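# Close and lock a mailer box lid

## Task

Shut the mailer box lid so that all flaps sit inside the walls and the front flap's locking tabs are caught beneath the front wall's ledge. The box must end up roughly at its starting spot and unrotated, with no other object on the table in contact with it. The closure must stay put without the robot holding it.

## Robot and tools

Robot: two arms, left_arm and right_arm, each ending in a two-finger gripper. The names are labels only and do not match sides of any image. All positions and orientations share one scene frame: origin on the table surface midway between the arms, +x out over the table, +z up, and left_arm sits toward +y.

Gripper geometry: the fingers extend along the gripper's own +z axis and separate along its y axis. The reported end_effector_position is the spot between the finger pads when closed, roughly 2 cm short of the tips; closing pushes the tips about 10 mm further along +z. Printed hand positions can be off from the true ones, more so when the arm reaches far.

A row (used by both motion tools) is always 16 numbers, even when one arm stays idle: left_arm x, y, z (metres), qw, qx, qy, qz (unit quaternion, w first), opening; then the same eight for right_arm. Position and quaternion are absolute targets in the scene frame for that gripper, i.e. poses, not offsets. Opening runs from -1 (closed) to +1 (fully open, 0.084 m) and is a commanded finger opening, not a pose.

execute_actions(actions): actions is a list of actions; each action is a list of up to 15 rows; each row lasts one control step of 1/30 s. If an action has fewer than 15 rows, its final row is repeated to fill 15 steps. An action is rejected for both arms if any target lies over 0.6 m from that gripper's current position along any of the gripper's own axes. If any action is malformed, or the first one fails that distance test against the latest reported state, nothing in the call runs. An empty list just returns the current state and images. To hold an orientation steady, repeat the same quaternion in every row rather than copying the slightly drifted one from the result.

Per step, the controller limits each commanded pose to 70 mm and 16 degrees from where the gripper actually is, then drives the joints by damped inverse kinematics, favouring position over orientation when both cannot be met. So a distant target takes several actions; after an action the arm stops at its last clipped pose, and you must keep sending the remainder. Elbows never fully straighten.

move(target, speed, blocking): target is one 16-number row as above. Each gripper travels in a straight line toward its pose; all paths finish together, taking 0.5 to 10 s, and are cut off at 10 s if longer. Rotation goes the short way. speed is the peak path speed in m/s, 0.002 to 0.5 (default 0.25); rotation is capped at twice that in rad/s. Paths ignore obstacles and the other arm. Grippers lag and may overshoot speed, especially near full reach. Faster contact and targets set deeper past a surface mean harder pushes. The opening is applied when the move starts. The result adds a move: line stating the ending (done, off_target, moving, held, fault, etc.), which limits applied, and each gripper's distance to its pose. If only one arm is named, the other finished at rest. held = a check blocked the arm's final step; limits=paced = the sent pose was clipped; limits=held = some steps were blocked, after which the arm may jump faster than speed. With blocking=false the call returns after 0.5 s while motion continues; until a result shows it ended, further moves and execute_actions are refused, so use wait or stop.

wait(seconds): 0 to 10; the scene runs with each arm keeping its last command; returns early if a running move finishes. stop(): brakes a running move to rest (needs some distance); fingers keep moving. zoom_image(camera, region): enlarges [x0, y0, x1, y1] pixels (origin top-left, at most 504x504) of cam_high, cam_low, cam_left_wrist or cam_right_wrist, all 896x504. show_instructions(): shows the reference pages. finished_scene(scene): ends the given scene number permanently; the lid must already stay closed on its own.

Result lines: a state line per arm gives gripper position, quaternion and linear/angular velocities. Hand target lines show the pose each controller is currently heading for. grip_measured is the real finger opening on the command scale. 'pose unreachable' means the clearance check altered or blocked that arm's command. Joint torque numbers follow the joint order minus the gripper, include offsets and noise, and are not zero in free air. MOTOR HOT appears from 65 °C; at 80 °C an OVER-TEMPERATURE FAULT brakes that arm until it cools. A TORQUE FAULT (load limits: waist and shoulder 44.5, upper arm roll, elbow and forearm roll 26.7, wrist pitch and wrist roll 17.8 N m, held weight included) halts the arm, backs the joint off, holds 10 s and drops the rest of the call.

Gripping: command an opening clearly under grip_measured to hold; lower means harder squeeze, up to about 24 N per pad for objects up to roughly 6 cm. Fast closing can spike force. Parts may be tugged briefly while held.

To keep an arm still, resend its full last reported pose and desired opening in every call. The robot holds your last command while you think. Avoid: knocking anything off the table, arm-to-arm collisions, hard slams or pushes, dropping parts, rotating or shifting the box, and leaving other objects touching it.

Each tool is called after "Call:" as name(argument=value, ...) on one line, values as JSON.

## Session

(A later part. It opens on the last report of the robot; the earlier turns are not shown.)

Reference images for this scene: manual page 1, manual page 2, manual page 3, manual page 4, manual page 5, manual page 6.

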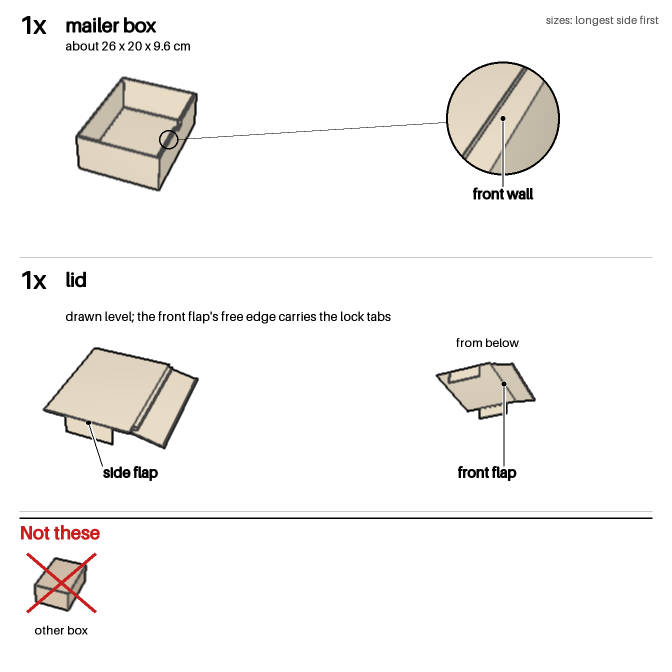

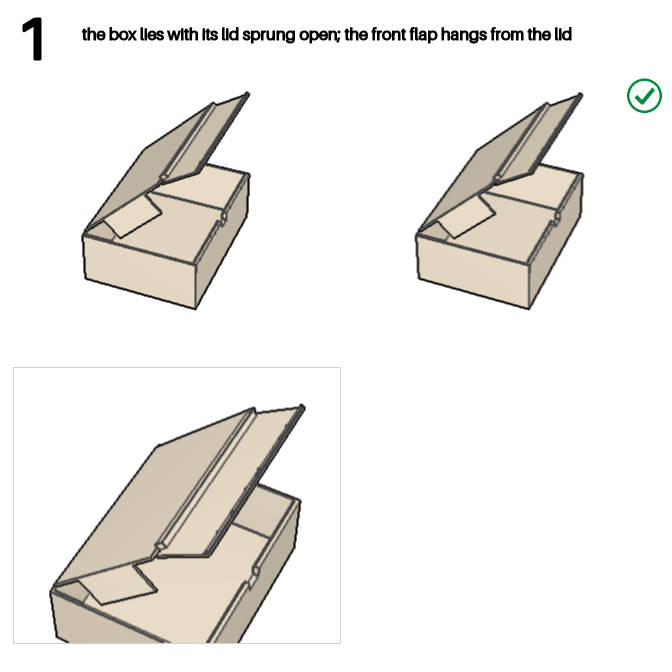

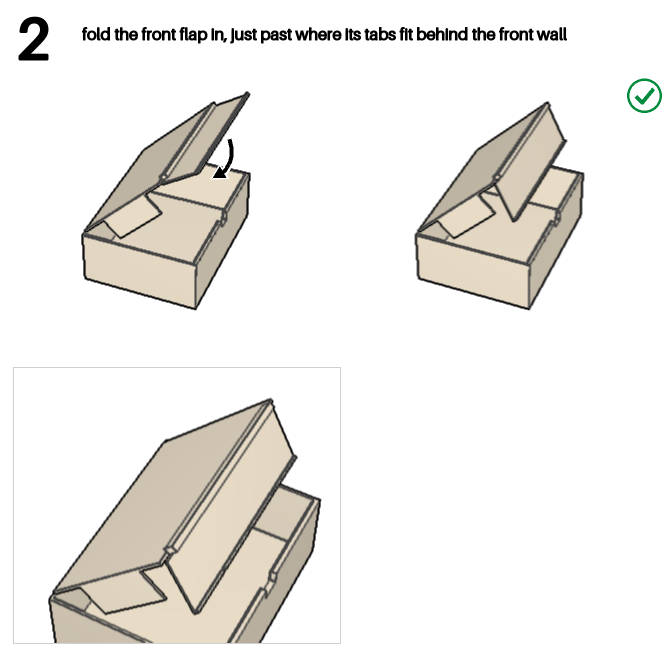

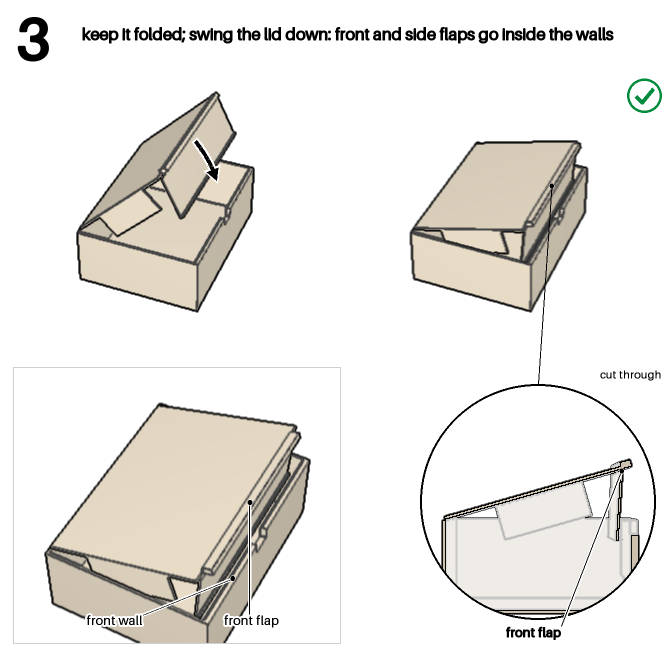

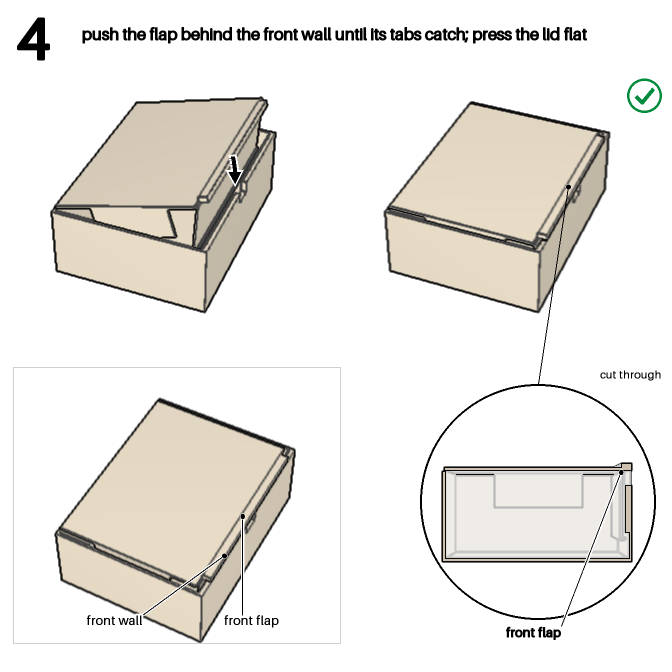

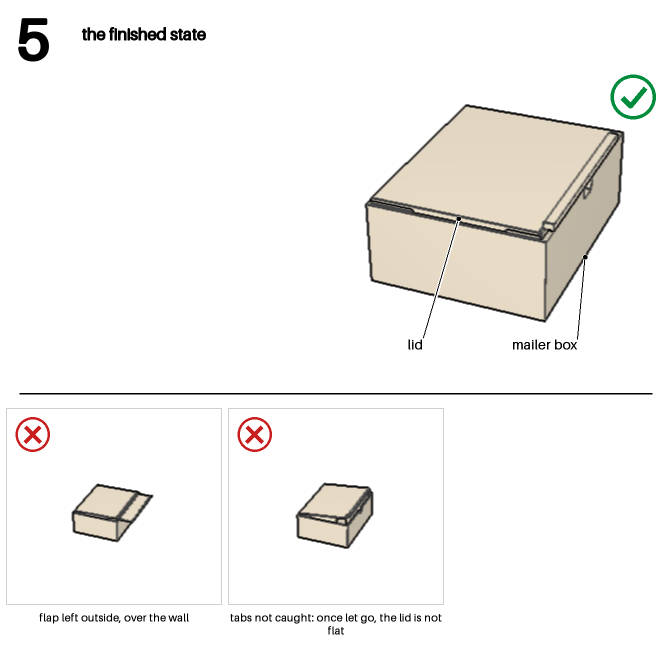

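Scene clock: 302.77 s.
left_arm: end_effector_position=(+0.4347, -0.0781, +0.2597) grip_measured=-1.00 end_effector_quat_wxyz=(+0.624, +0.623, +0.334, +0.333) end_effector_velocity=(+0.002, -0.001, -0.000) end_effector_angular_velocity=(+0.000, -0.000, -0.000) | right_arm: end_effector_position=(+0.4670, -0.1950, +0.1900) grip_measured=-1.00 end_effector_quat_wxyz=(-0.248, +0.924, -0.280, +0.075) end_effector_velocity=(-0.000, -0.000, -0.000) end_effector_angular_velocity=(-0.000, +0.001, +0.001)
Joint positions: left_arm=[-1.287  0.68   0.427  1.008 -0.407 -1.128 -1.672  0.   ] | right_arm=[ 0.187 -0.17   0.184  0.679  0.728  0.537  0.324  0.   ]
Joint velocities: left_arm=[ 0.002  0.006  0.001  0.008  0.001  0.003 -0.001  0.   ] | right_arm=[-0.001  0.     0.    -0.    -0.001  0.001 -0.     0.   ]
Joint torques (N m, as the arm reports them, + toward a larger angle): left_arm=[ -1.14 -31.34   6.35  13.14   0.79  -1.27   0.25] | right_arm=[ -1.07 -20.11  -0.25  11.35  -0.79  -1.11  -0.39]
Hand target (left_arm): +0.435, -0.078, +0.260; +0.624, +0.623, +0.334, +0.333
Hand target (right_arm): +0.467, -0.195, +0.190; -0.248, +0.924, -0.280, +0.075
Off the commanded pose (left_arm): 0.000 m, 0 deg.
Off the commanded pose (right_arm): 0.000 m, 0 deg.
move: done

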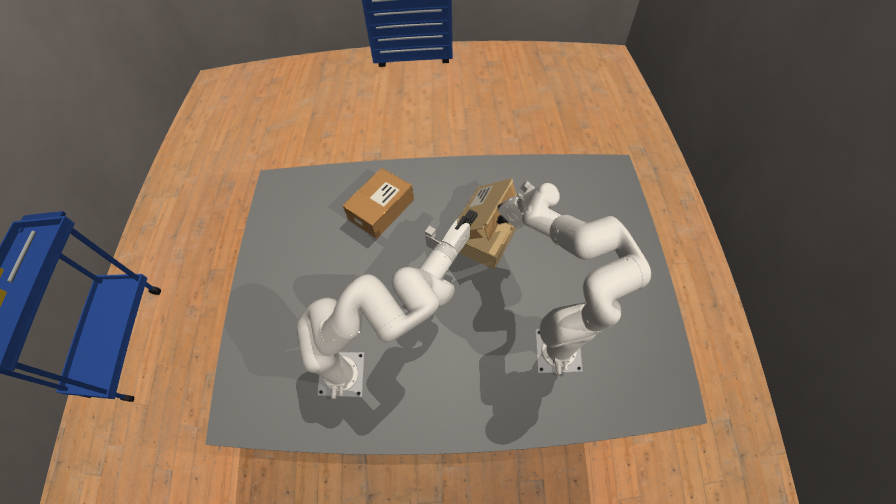

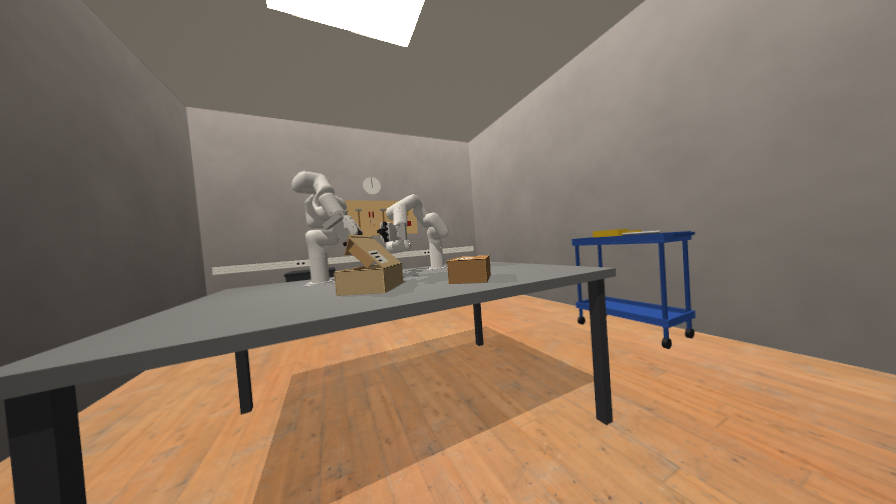

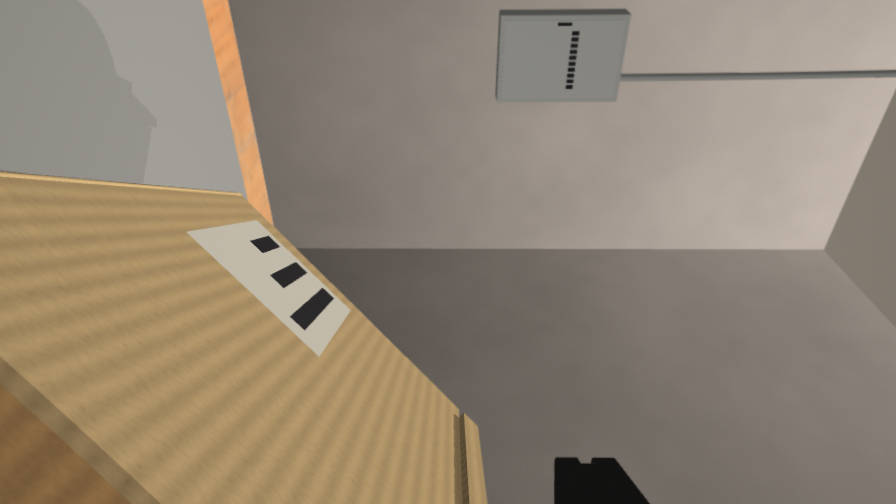

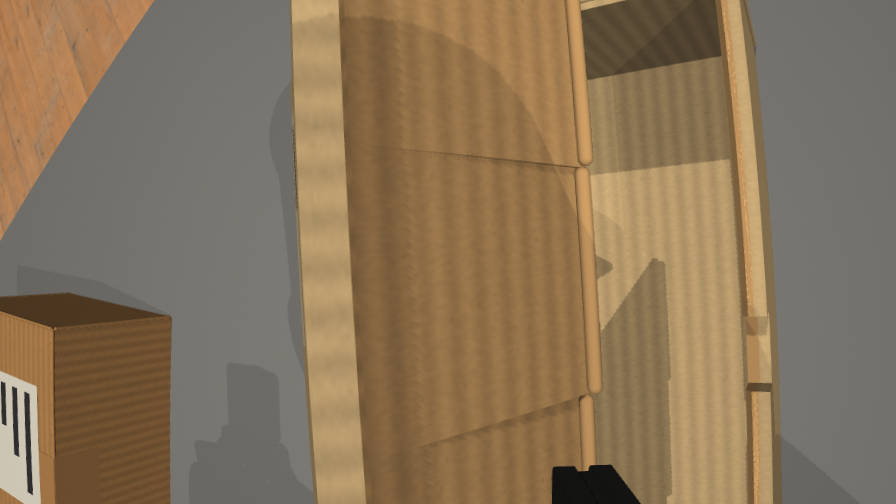

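Call:
move(target=[0.435,-0.078,0.215,0.6235,0.6235,0.3336,0.3336,-1,0.461,-0.204,0.168,-0.248,0.924,-0.28,0.075,-1], speed=0.025)

Call:
zoom_image(camera="cam_low", region=[300,190,460,310])

Call:
move(target=[0.435,-0.078,0.19,0.6235,0.6235,0.3336,0.3336,-1,0.455,-0.213,0.152,-0.248,0.924,-0.28,0.075,-1], speed=0.025)

Call:
zoom_image(camera="cam_low", region=[300,190,460,310])

Scene clock: 314.27 s.
left_arm: end_effector_position=(+0.4350, -0.0779, +0.2153) grip_measured=-1.00 end_effector_quat_wxyz=(+0.624, +0.623, +0.334, +0.334) end_effector_velocity=(+0.000, -0.000, -0.002) end_effector_angular_velocity=(-0.000, +0.001, -0.000) | right_arm: end_effector_position=(+0.4610, -0.2040, +0.1681) grip_measured=-1.00 end_effector_quat_wxyz=(-0.248, +0.924, -0.280, +0.075) end_effector_velocity=(-0.000, -0.000, -0.001) end_effector_angular_velocity=(-0.001, -0.002, +0.002)
Joint positions: left_arm=[-1.262  0.807  0.404  1.048 -0.42  -1.198 -1.721  0.   ] | right_arm=[ 0.197 -0.15   0.171  0.636  0.795  0.491  0.24   0.   ]
Joint velocities: left_arm=[ 0.001  0.005 -0.001  0.003 -0.    -0.001 -0.002  0.   ] | right_arm=[ 0.002  0.001 -0.    -0.002  0.002 -0.004 -0.004  0.   ]
Joint torques (N m, as the arm reports them, + toward a larger angle): left_arm=[ -0.97 -32.49   6.69  11.74   0.58  -1.2    0.18] | right_arm=[ -1.09 -20.35  -0.31  11.18  -0.67  -1.05  -0.55]
Hand target (left_arm): +0.435, -0.078, +0.215; +0.623, +0.623, +0.334, +0.334
Hand target (right_arm): +0.461, -0.204, +0.168; -0.248, +0.924, -0.280, +0.075
Off the commanded pose (left_arm): 0.000 m, 0 deg.
Off the commanded pose (right_arm): 0.000 m, 0 deg.
move: done

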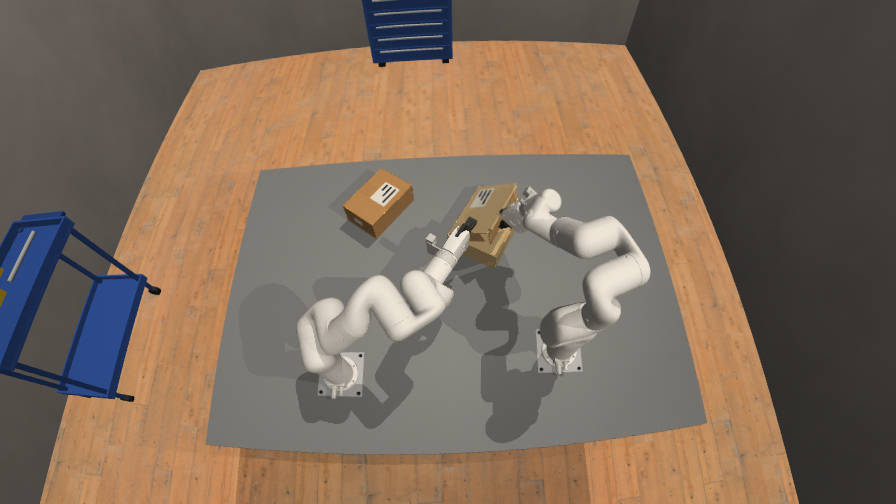

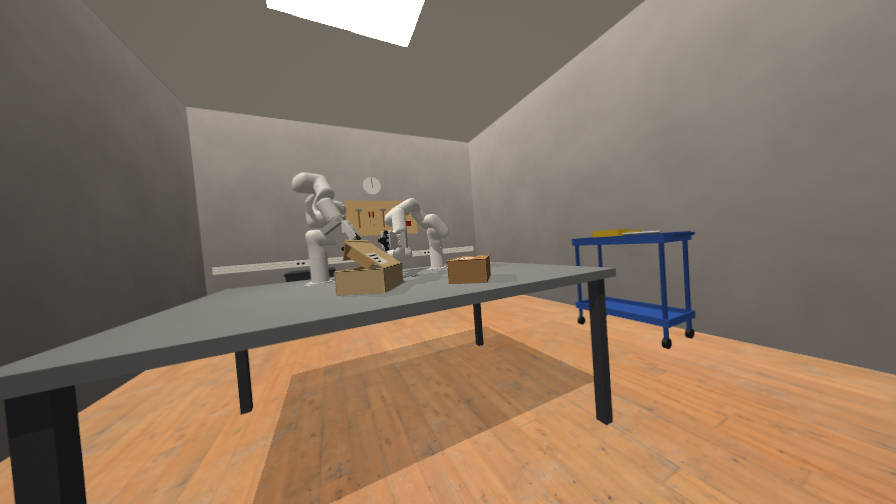

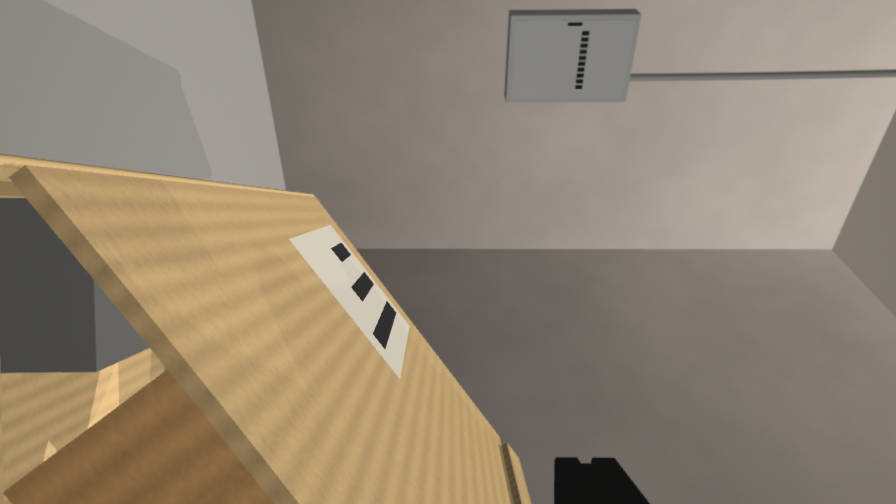

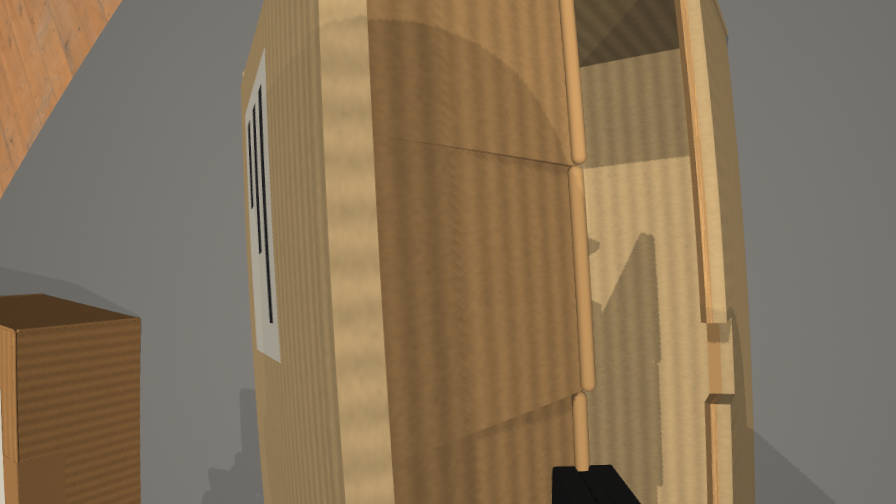

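Region (300, 190, 460, 310) of cam_low's 896x504 image, scaled by 3.150, with more detail than that image has; it fills the top 378 rows of this view, and the rest is white.

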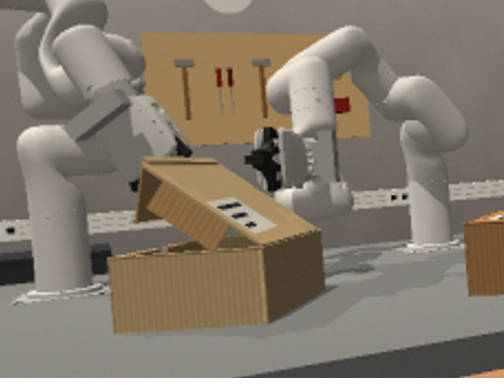

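Scene clock: 315.60 s.
left_arm: end_effector_position=(+0.4350, -0.0779, +0.1903) grip_measured=-1.00 end_effector_quat_wxyz=(+0.624, +0.623, +0.334, +0.334) end_effector_velocity=(+0.001, +0.001, -0.001) end_effector_angular_velocity=(-0.000, +0.000, +0.002) | right_arm: end_effector_position=(+0.4550, -0.2129, +0.1522) grip_measured=-1.00 end_effector_quat_wxyz=(-0.248, +0.924, -0.280, +0.075) end_effector_velocity=(+0.000, -0.001, -0.001) end_effector_angular_velocity=(+0.002, -0.000, -0.002)
Joint positions: left_arm=[-1.249  0.88   0.39   1.079 -0.432 -1.233 -1.744  0.   ] | right_arm=[ 0.203 -0.138  0.157  0.603  0.854  0.462  0.165  0.   ]
Joint velocities: left_arm=[ 0.003  0.005 -0.001  0.004 -0.    -0.001 -0.002  0.   ] | right_arm=[-0.     0.001 -0.002 -0.002  0.008 -0.002 -0.008  0.   ]
Joint torques (N m, as the arm reports them, + toward a larger angle): left_arm=[ -1.35 -33.09   7.07  11.13   0.57  -1.18   0.14] | right_arm=[ -1.14 -20.17  -0.05  11.02  -0.78  -0.88  -0.33]
Hand target (left_arm): +0.435, -0.078, +0.190; +0.623, +0.623, +0.334, +0.334
Hand target (right_arm): +0.455, -0.213, +0.152; -0.248, +0.924, -0.280, +0.075
Off the commanded pose (left_arm): 0.000 m, 0 deg.
Off the commanded pose (right_arm): 0.000 m, 0 deg.
move: done

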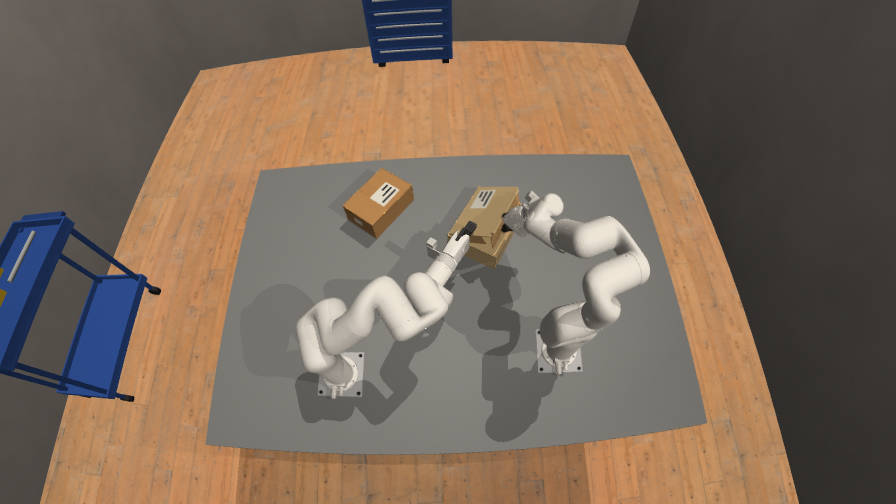

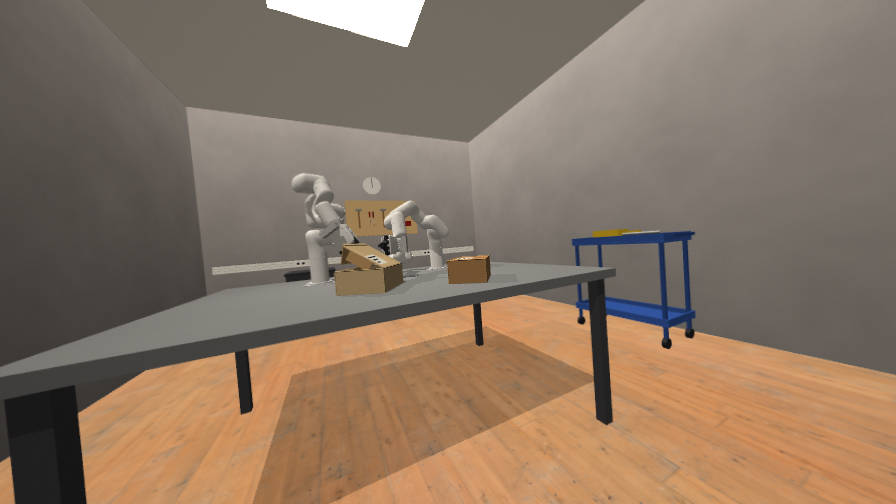

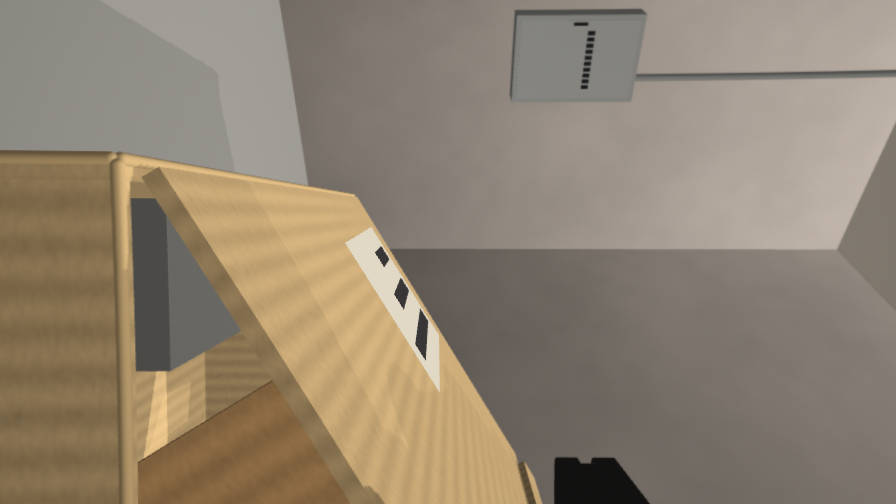

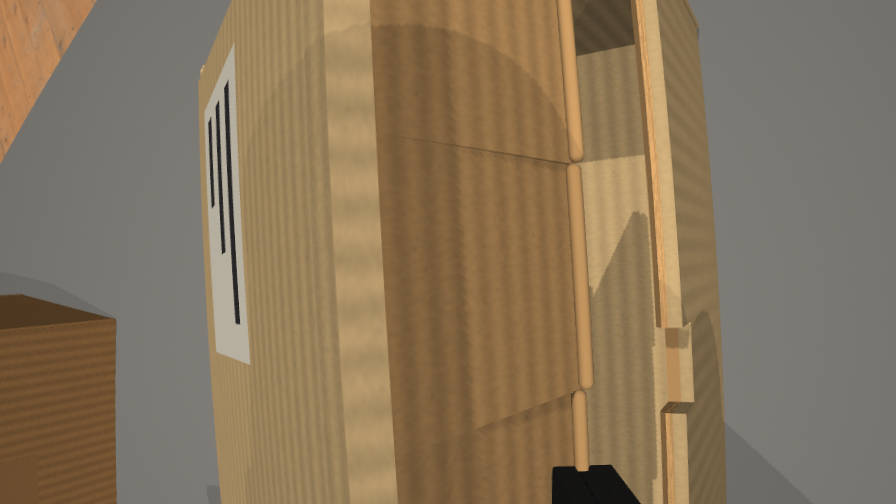

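Region (300, 190, 460, 310) of cam_low's 896x504 image, scaled by 3.150, with more detail than that image has; it fills the top 378 rows of this view, and the rest is white.

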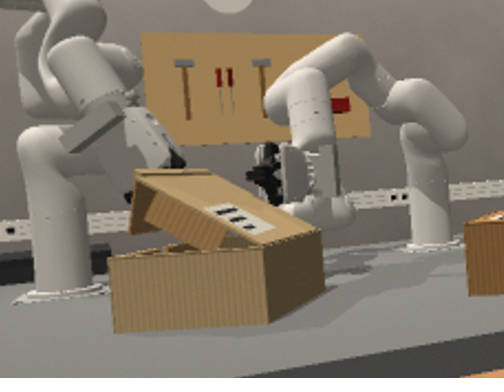

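Going well, edge is inside. Continue.

Call:
move(target=[0.435,-0.078,0.168,0.6235,0.6235,0.3336,0.3336,-1,0.452,-0.218,0.14,-0.248,0.924,-0.28,0.075,-1], speed=0.025)

Call:
zoom_image(camera="cam_low", region=[300,190,460,310])

Scene clock: 322.47 s.
left_arm: end_effector_position=(+0.4350, -0.0779, +0.1683) grip_measured=-1.00 end_effector_quat_wxyz=(+0.624, +0.623, +0.334, +0.334) end_effector_velocity=(+0.001, +0.001, -0.001) end_effector_angular_velocity=(-0.002, -0.002, +0.002) | right_arm: end_effector_position=(+0.4520, -0.2179, +0.1401) grip_measured=-1.00 end_effector_quat_wxyz=(-0.248, +0.924, -0.280, +0.075) end_effector_velocity=(-0.000, -0.000, -0.001) end_effector_angular_velocity=(+0.000, -0.001, +0.001)
Joint positions: left_arm=[-1.238  0.945  0.379  1.111 -0.443 -1.259 -1.761  0.   ] | right_arm=[ 0.208 -0.121  0.149  0.586  0.902  0.439  0.108  0.   ]
Joint velocities: left_arm=[ 0.002  0.005 -0.     0.004 -0.002 -0.003 -0.001  0.   ] | right_arm=[-0.001  0.002  0.001 -0.     0.005 -0.002 -0.006  0.   ]
Joint torques (N m, as the arm reports them, + toward a larger angle): left_arm=[ -1.04 -33.85   7.42  10.42   0.52  -1.24   0.23] | right_arm=[ -1.41 -20.39  -0.16  10.78  -0.84  -0.95  -0.41]
Hand target (left_arm): +0.435, -0.078, +0.168; +0.623, +0.623, +0.334, +0.334
Hand target (right_arm): +0.452, -0.218, +0.140; -0.248, +0.924, -0.280, +0.075
Off the commanded pose (left_arm): 0.000 m, 0 deg.
Off the commanded pose (right_arm): 0.000 m, 0 deg.
move: done

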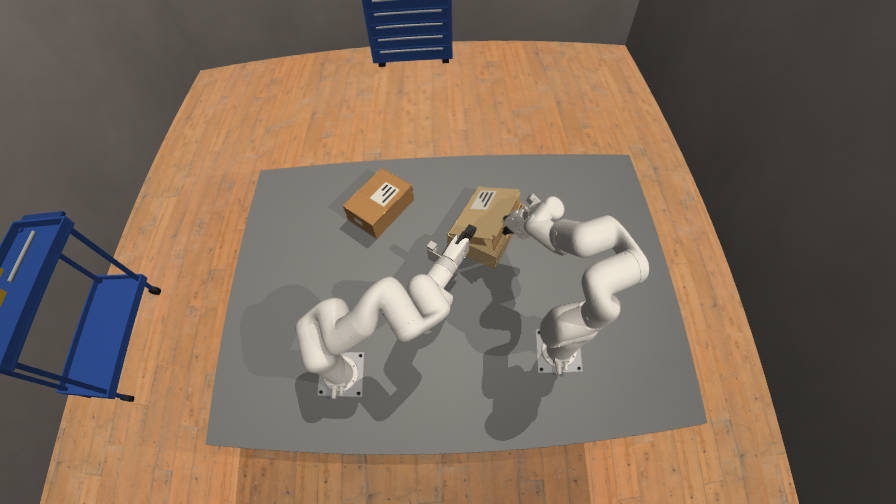

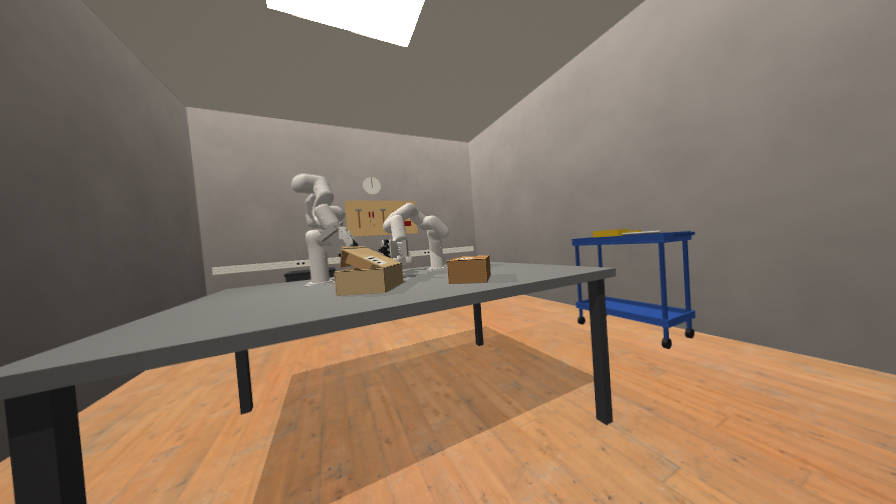

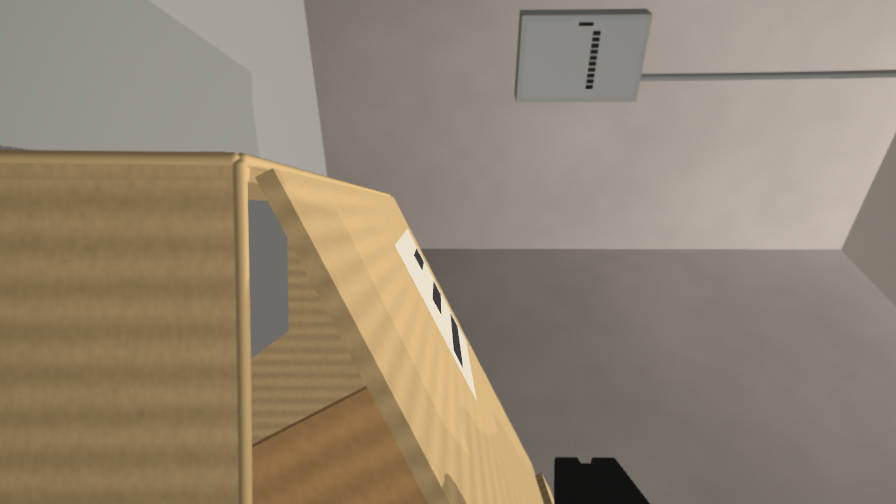

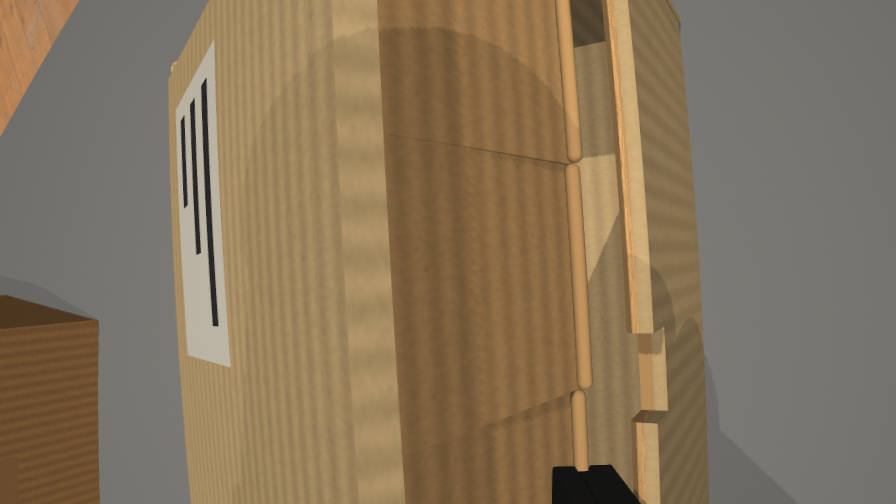

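Region (300, 190, 460, 310) of cam_low's 896x504 image, scaled by 3.150, with more detail than that image has; it fills the top 378 rows of this view, and the rest is white.

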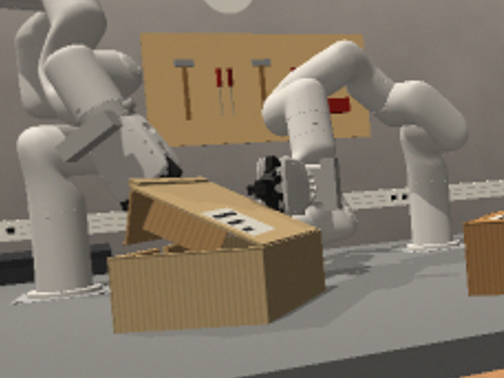

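Call:
move(target=[0.435,-0.078,0.152,0.6235,0.6235,0.3336,0.3336,-1,0.449,-0.222,0.135,-0.248,0.924,-0.28,0.075,-1], speed=0.02)

Call:
zoom_image(camera="cam_low", region=[300,190,460,310])

Scene clock: 329.60 s.
left_arm: end_effector_position=(+0.4350, -0.0779, +0.1523) grip_measured=-1.00 end_effector_quat_wxyz=(+0.623, +0.623, +0.334, +0.334) end_effector_velocity=(-0.000, -0.001, -0.002) end_effector_angular_velocity=(-0.001, -0.000, -0.001) | right_arm: end_effector_position=(+0.4490, -0.2219, +0.1351) grip_measured=-1.00 end_effector_quat_wxyz=(-0.248, +0.924, -0.280, +0.075) end_effector_velocity=(+0.000, -0.000, -0.000) end_effector_angular_velocity=(+0.001, -0.001, -0.000)
Joint positions: left_arm=[-1.231  0.993  0.37   1.138 -0.453 -1.277 -1.771  0.   ] | right_arm=[ 0.209 -0.12   0.144  0.574  0.925  0.432  0.077  0.   ]
Joint velocities: left_arm=[ 0.     0.006 -0.001  0.005 -0.002 -0.002 -0.001  0.   ] | right_arm=[ 0.001 -0.    -0.001 -0.     0.004 -0.001 -0.004  0.   ]
Joint torques (N m, as the arm reports them, + toward a larger angle): left_arm=[ -1.02 -34.12   7.18  10.02   0.7   -1.07   0.1 ] | right_arm=[ -1.   -20.51  -0.09  10.81  -0.78  -0.87  -0.38]
Hand target (left_arm): +0.435, -0.078, +0.152; +0.623, +0.623, +0.334, +0.334
Hand target (right_arm): +0.449, -0.222, +0.135; -0.248, +0.924, -0.280, +0.075
Off the commanded pose (left_arm): 0.000 m, 0 deg.
Off the commanded pose (right_arm): 0.000 m, 0 deg.
move: done

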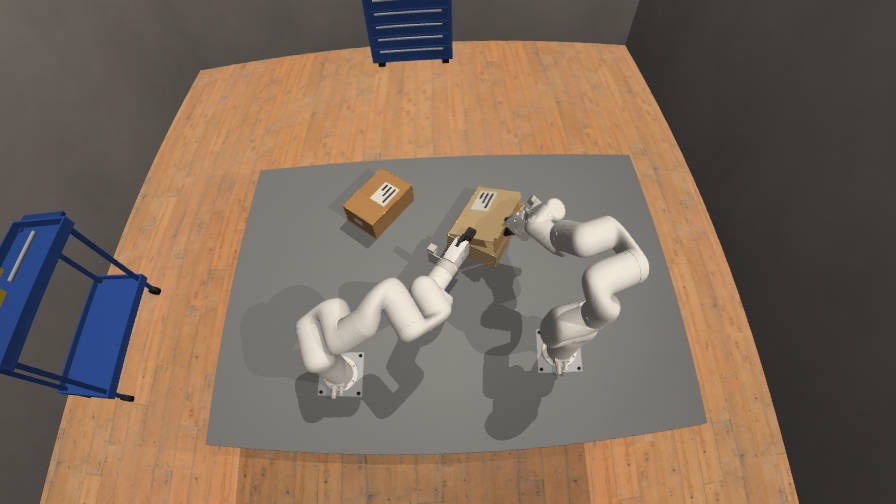

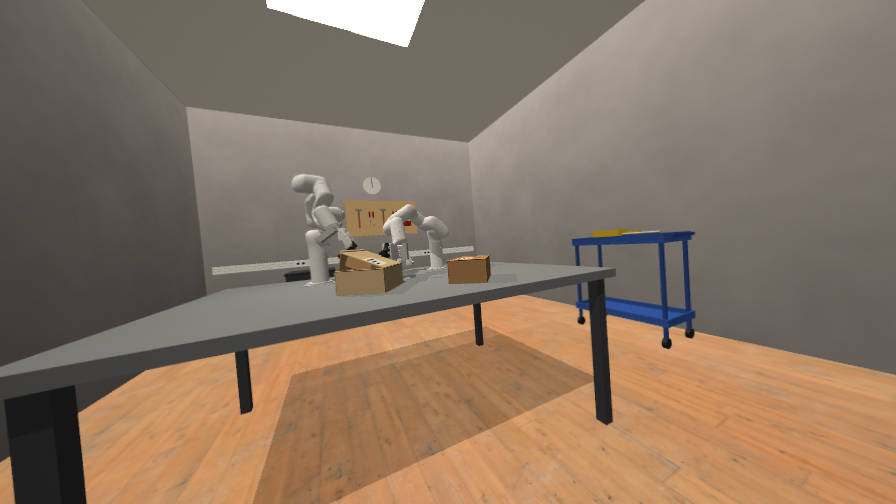

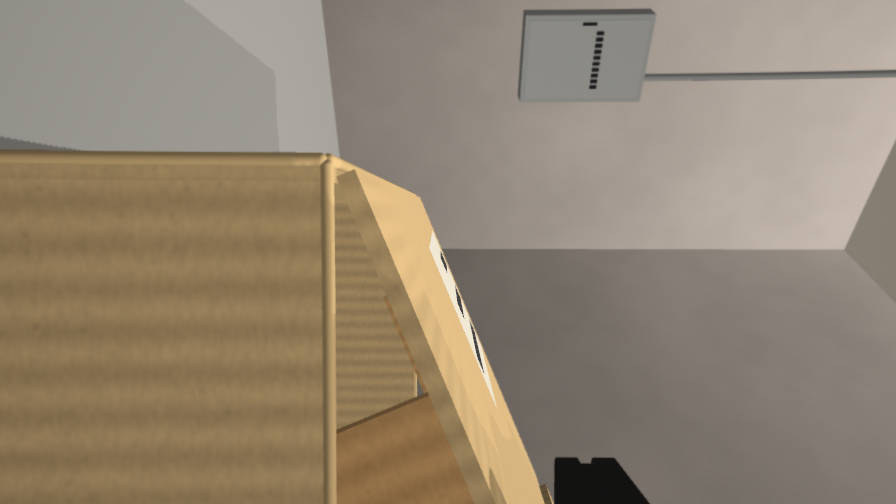

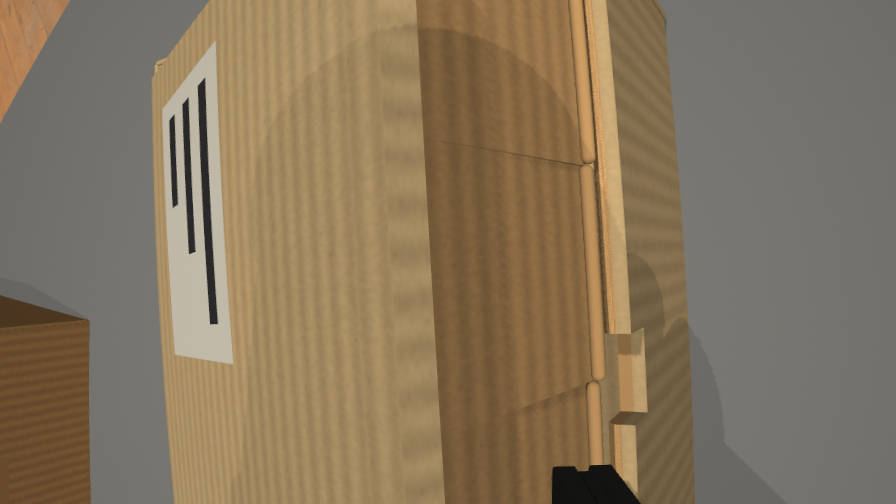

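Region (300, 190, 460, 310) of cam_low's 896x504 image, scaled by 3.150, with more detail than that image has; it fills the top 378 rows of this view, and the rest is white.

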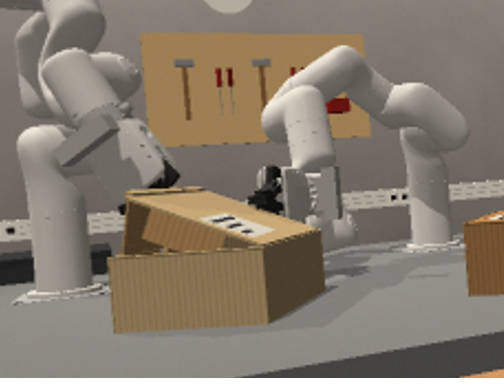

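Call:
move(target=[0.435,-0.078,0.138,0.6235,0.6235,0.3336,0.3336,-1,0.447,-0.225,0.137,-0.248,0.924,-0.28,0.075,-1], speed=0.02)

Call:
zoom_image(camera="cam_low", region=[300,190,460,310])

Scene clock: 337.10 s.
left_arm: end_effector_position=(+0.4350, -0.0779, +0.1384) grip_measured=-1.00 end_effector_quat_wxyz=(+0.624, +0.623, +0.334, +0.334) end_effector_velocity=(+0.001, +0.001, -0.001) end_effector_angular_velocity=(-0.002, -0.002, +0.001) | right_arm: end_effector_position=(+0.4470, -0.2250, +0.1369) grip_measured=-1.00 end_effector_quat_wxyz=(-0.248, +0.924, -0.280, +0.075) end_effector_velocity=(-0.000, -0.001, +0.000) end_effector_angular_velocity=(+0.001, +0.001, -0.001)
Joint positions: left_arm=[-1.224  1.035  0.364  1.163 -0.461 -1.291 -1.779  0.   ] | right_arm=[ 0.204 -0.133  0.14   0.566  0.918  0.441  0.079  0.   ]
Joint velocities: left_arm=[ 0.003  0.006 -0.001  0.005 -0.001 -0.003 -0.001  0.   ] | right_arm=[-0.002 -0.002 -0.001 -0.001 -0.001  0.003  0.     0.   ]
Joint torques (N m, as the arm reports them, + toward a larger angle): left_arm=[ -1.3  -33.98   7.21   9.47   0.62  -0.95   0.12] | right_arm=[ -0.95 -20.07  -0.15  10.65  -1.01  -0.95  -0.4 ]
Hand target (left_arm): +0.435, -0.078, +0.138; +0.623, +0.623, +0.334, +0.334
Hand target (right_arm): +0.447, -0.225, +0.137; -0.248, +0.924, -0.280, +0.075
Off the commanded pose (left_arm): 0.000 m, 0 deg.
Off the commanded pose (right_arm): 0.000 m, 0 deg.
move: done

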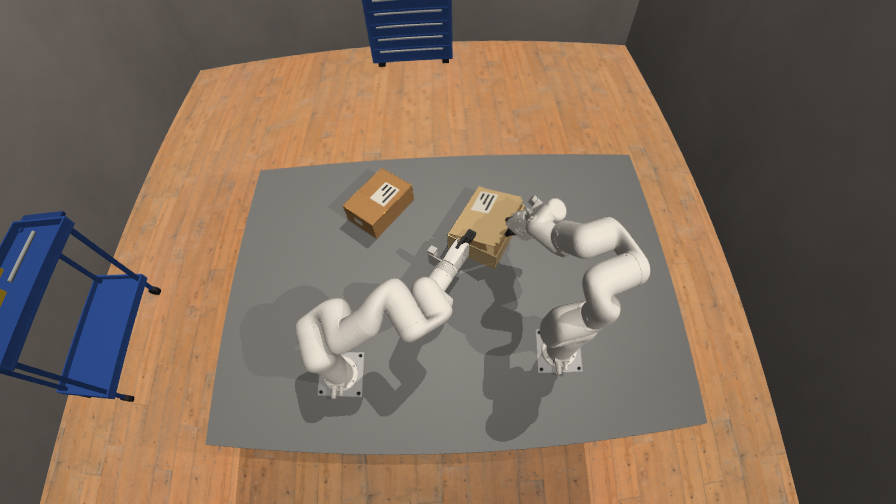

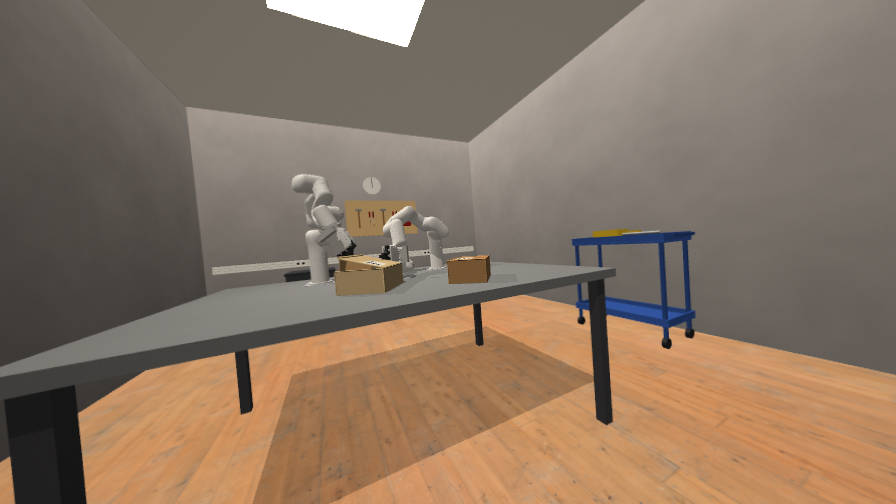

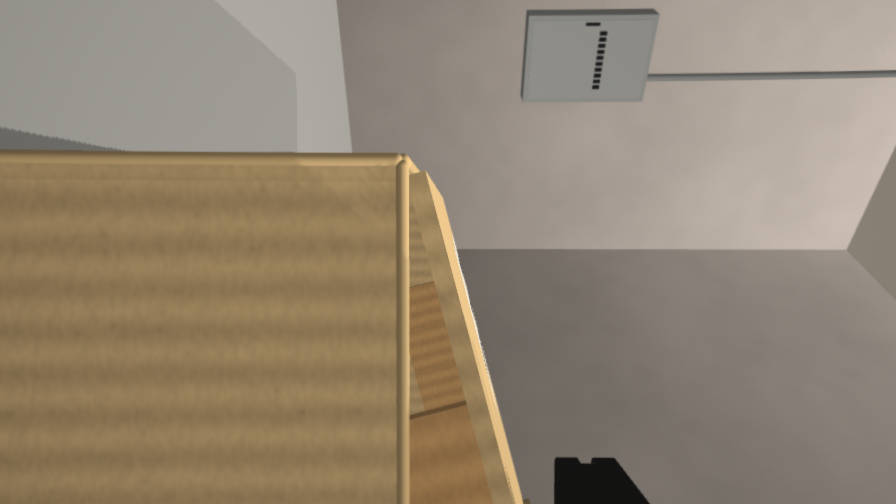

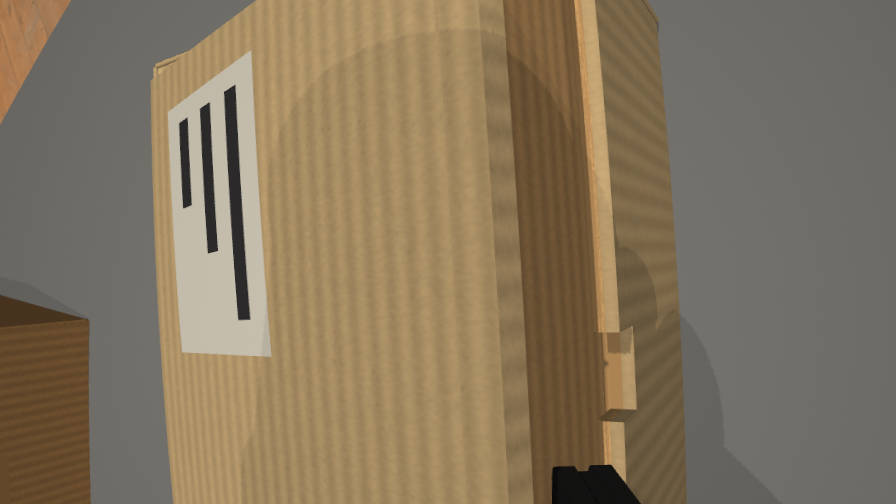

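Region (300, 190, 460, 310) of cam_low's 896x504 image, scaled by 3.150, with more detail than that image has; it fills the top 378 rows of this view, and the rest is white.

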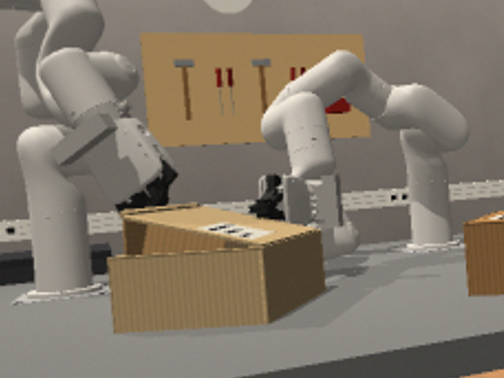

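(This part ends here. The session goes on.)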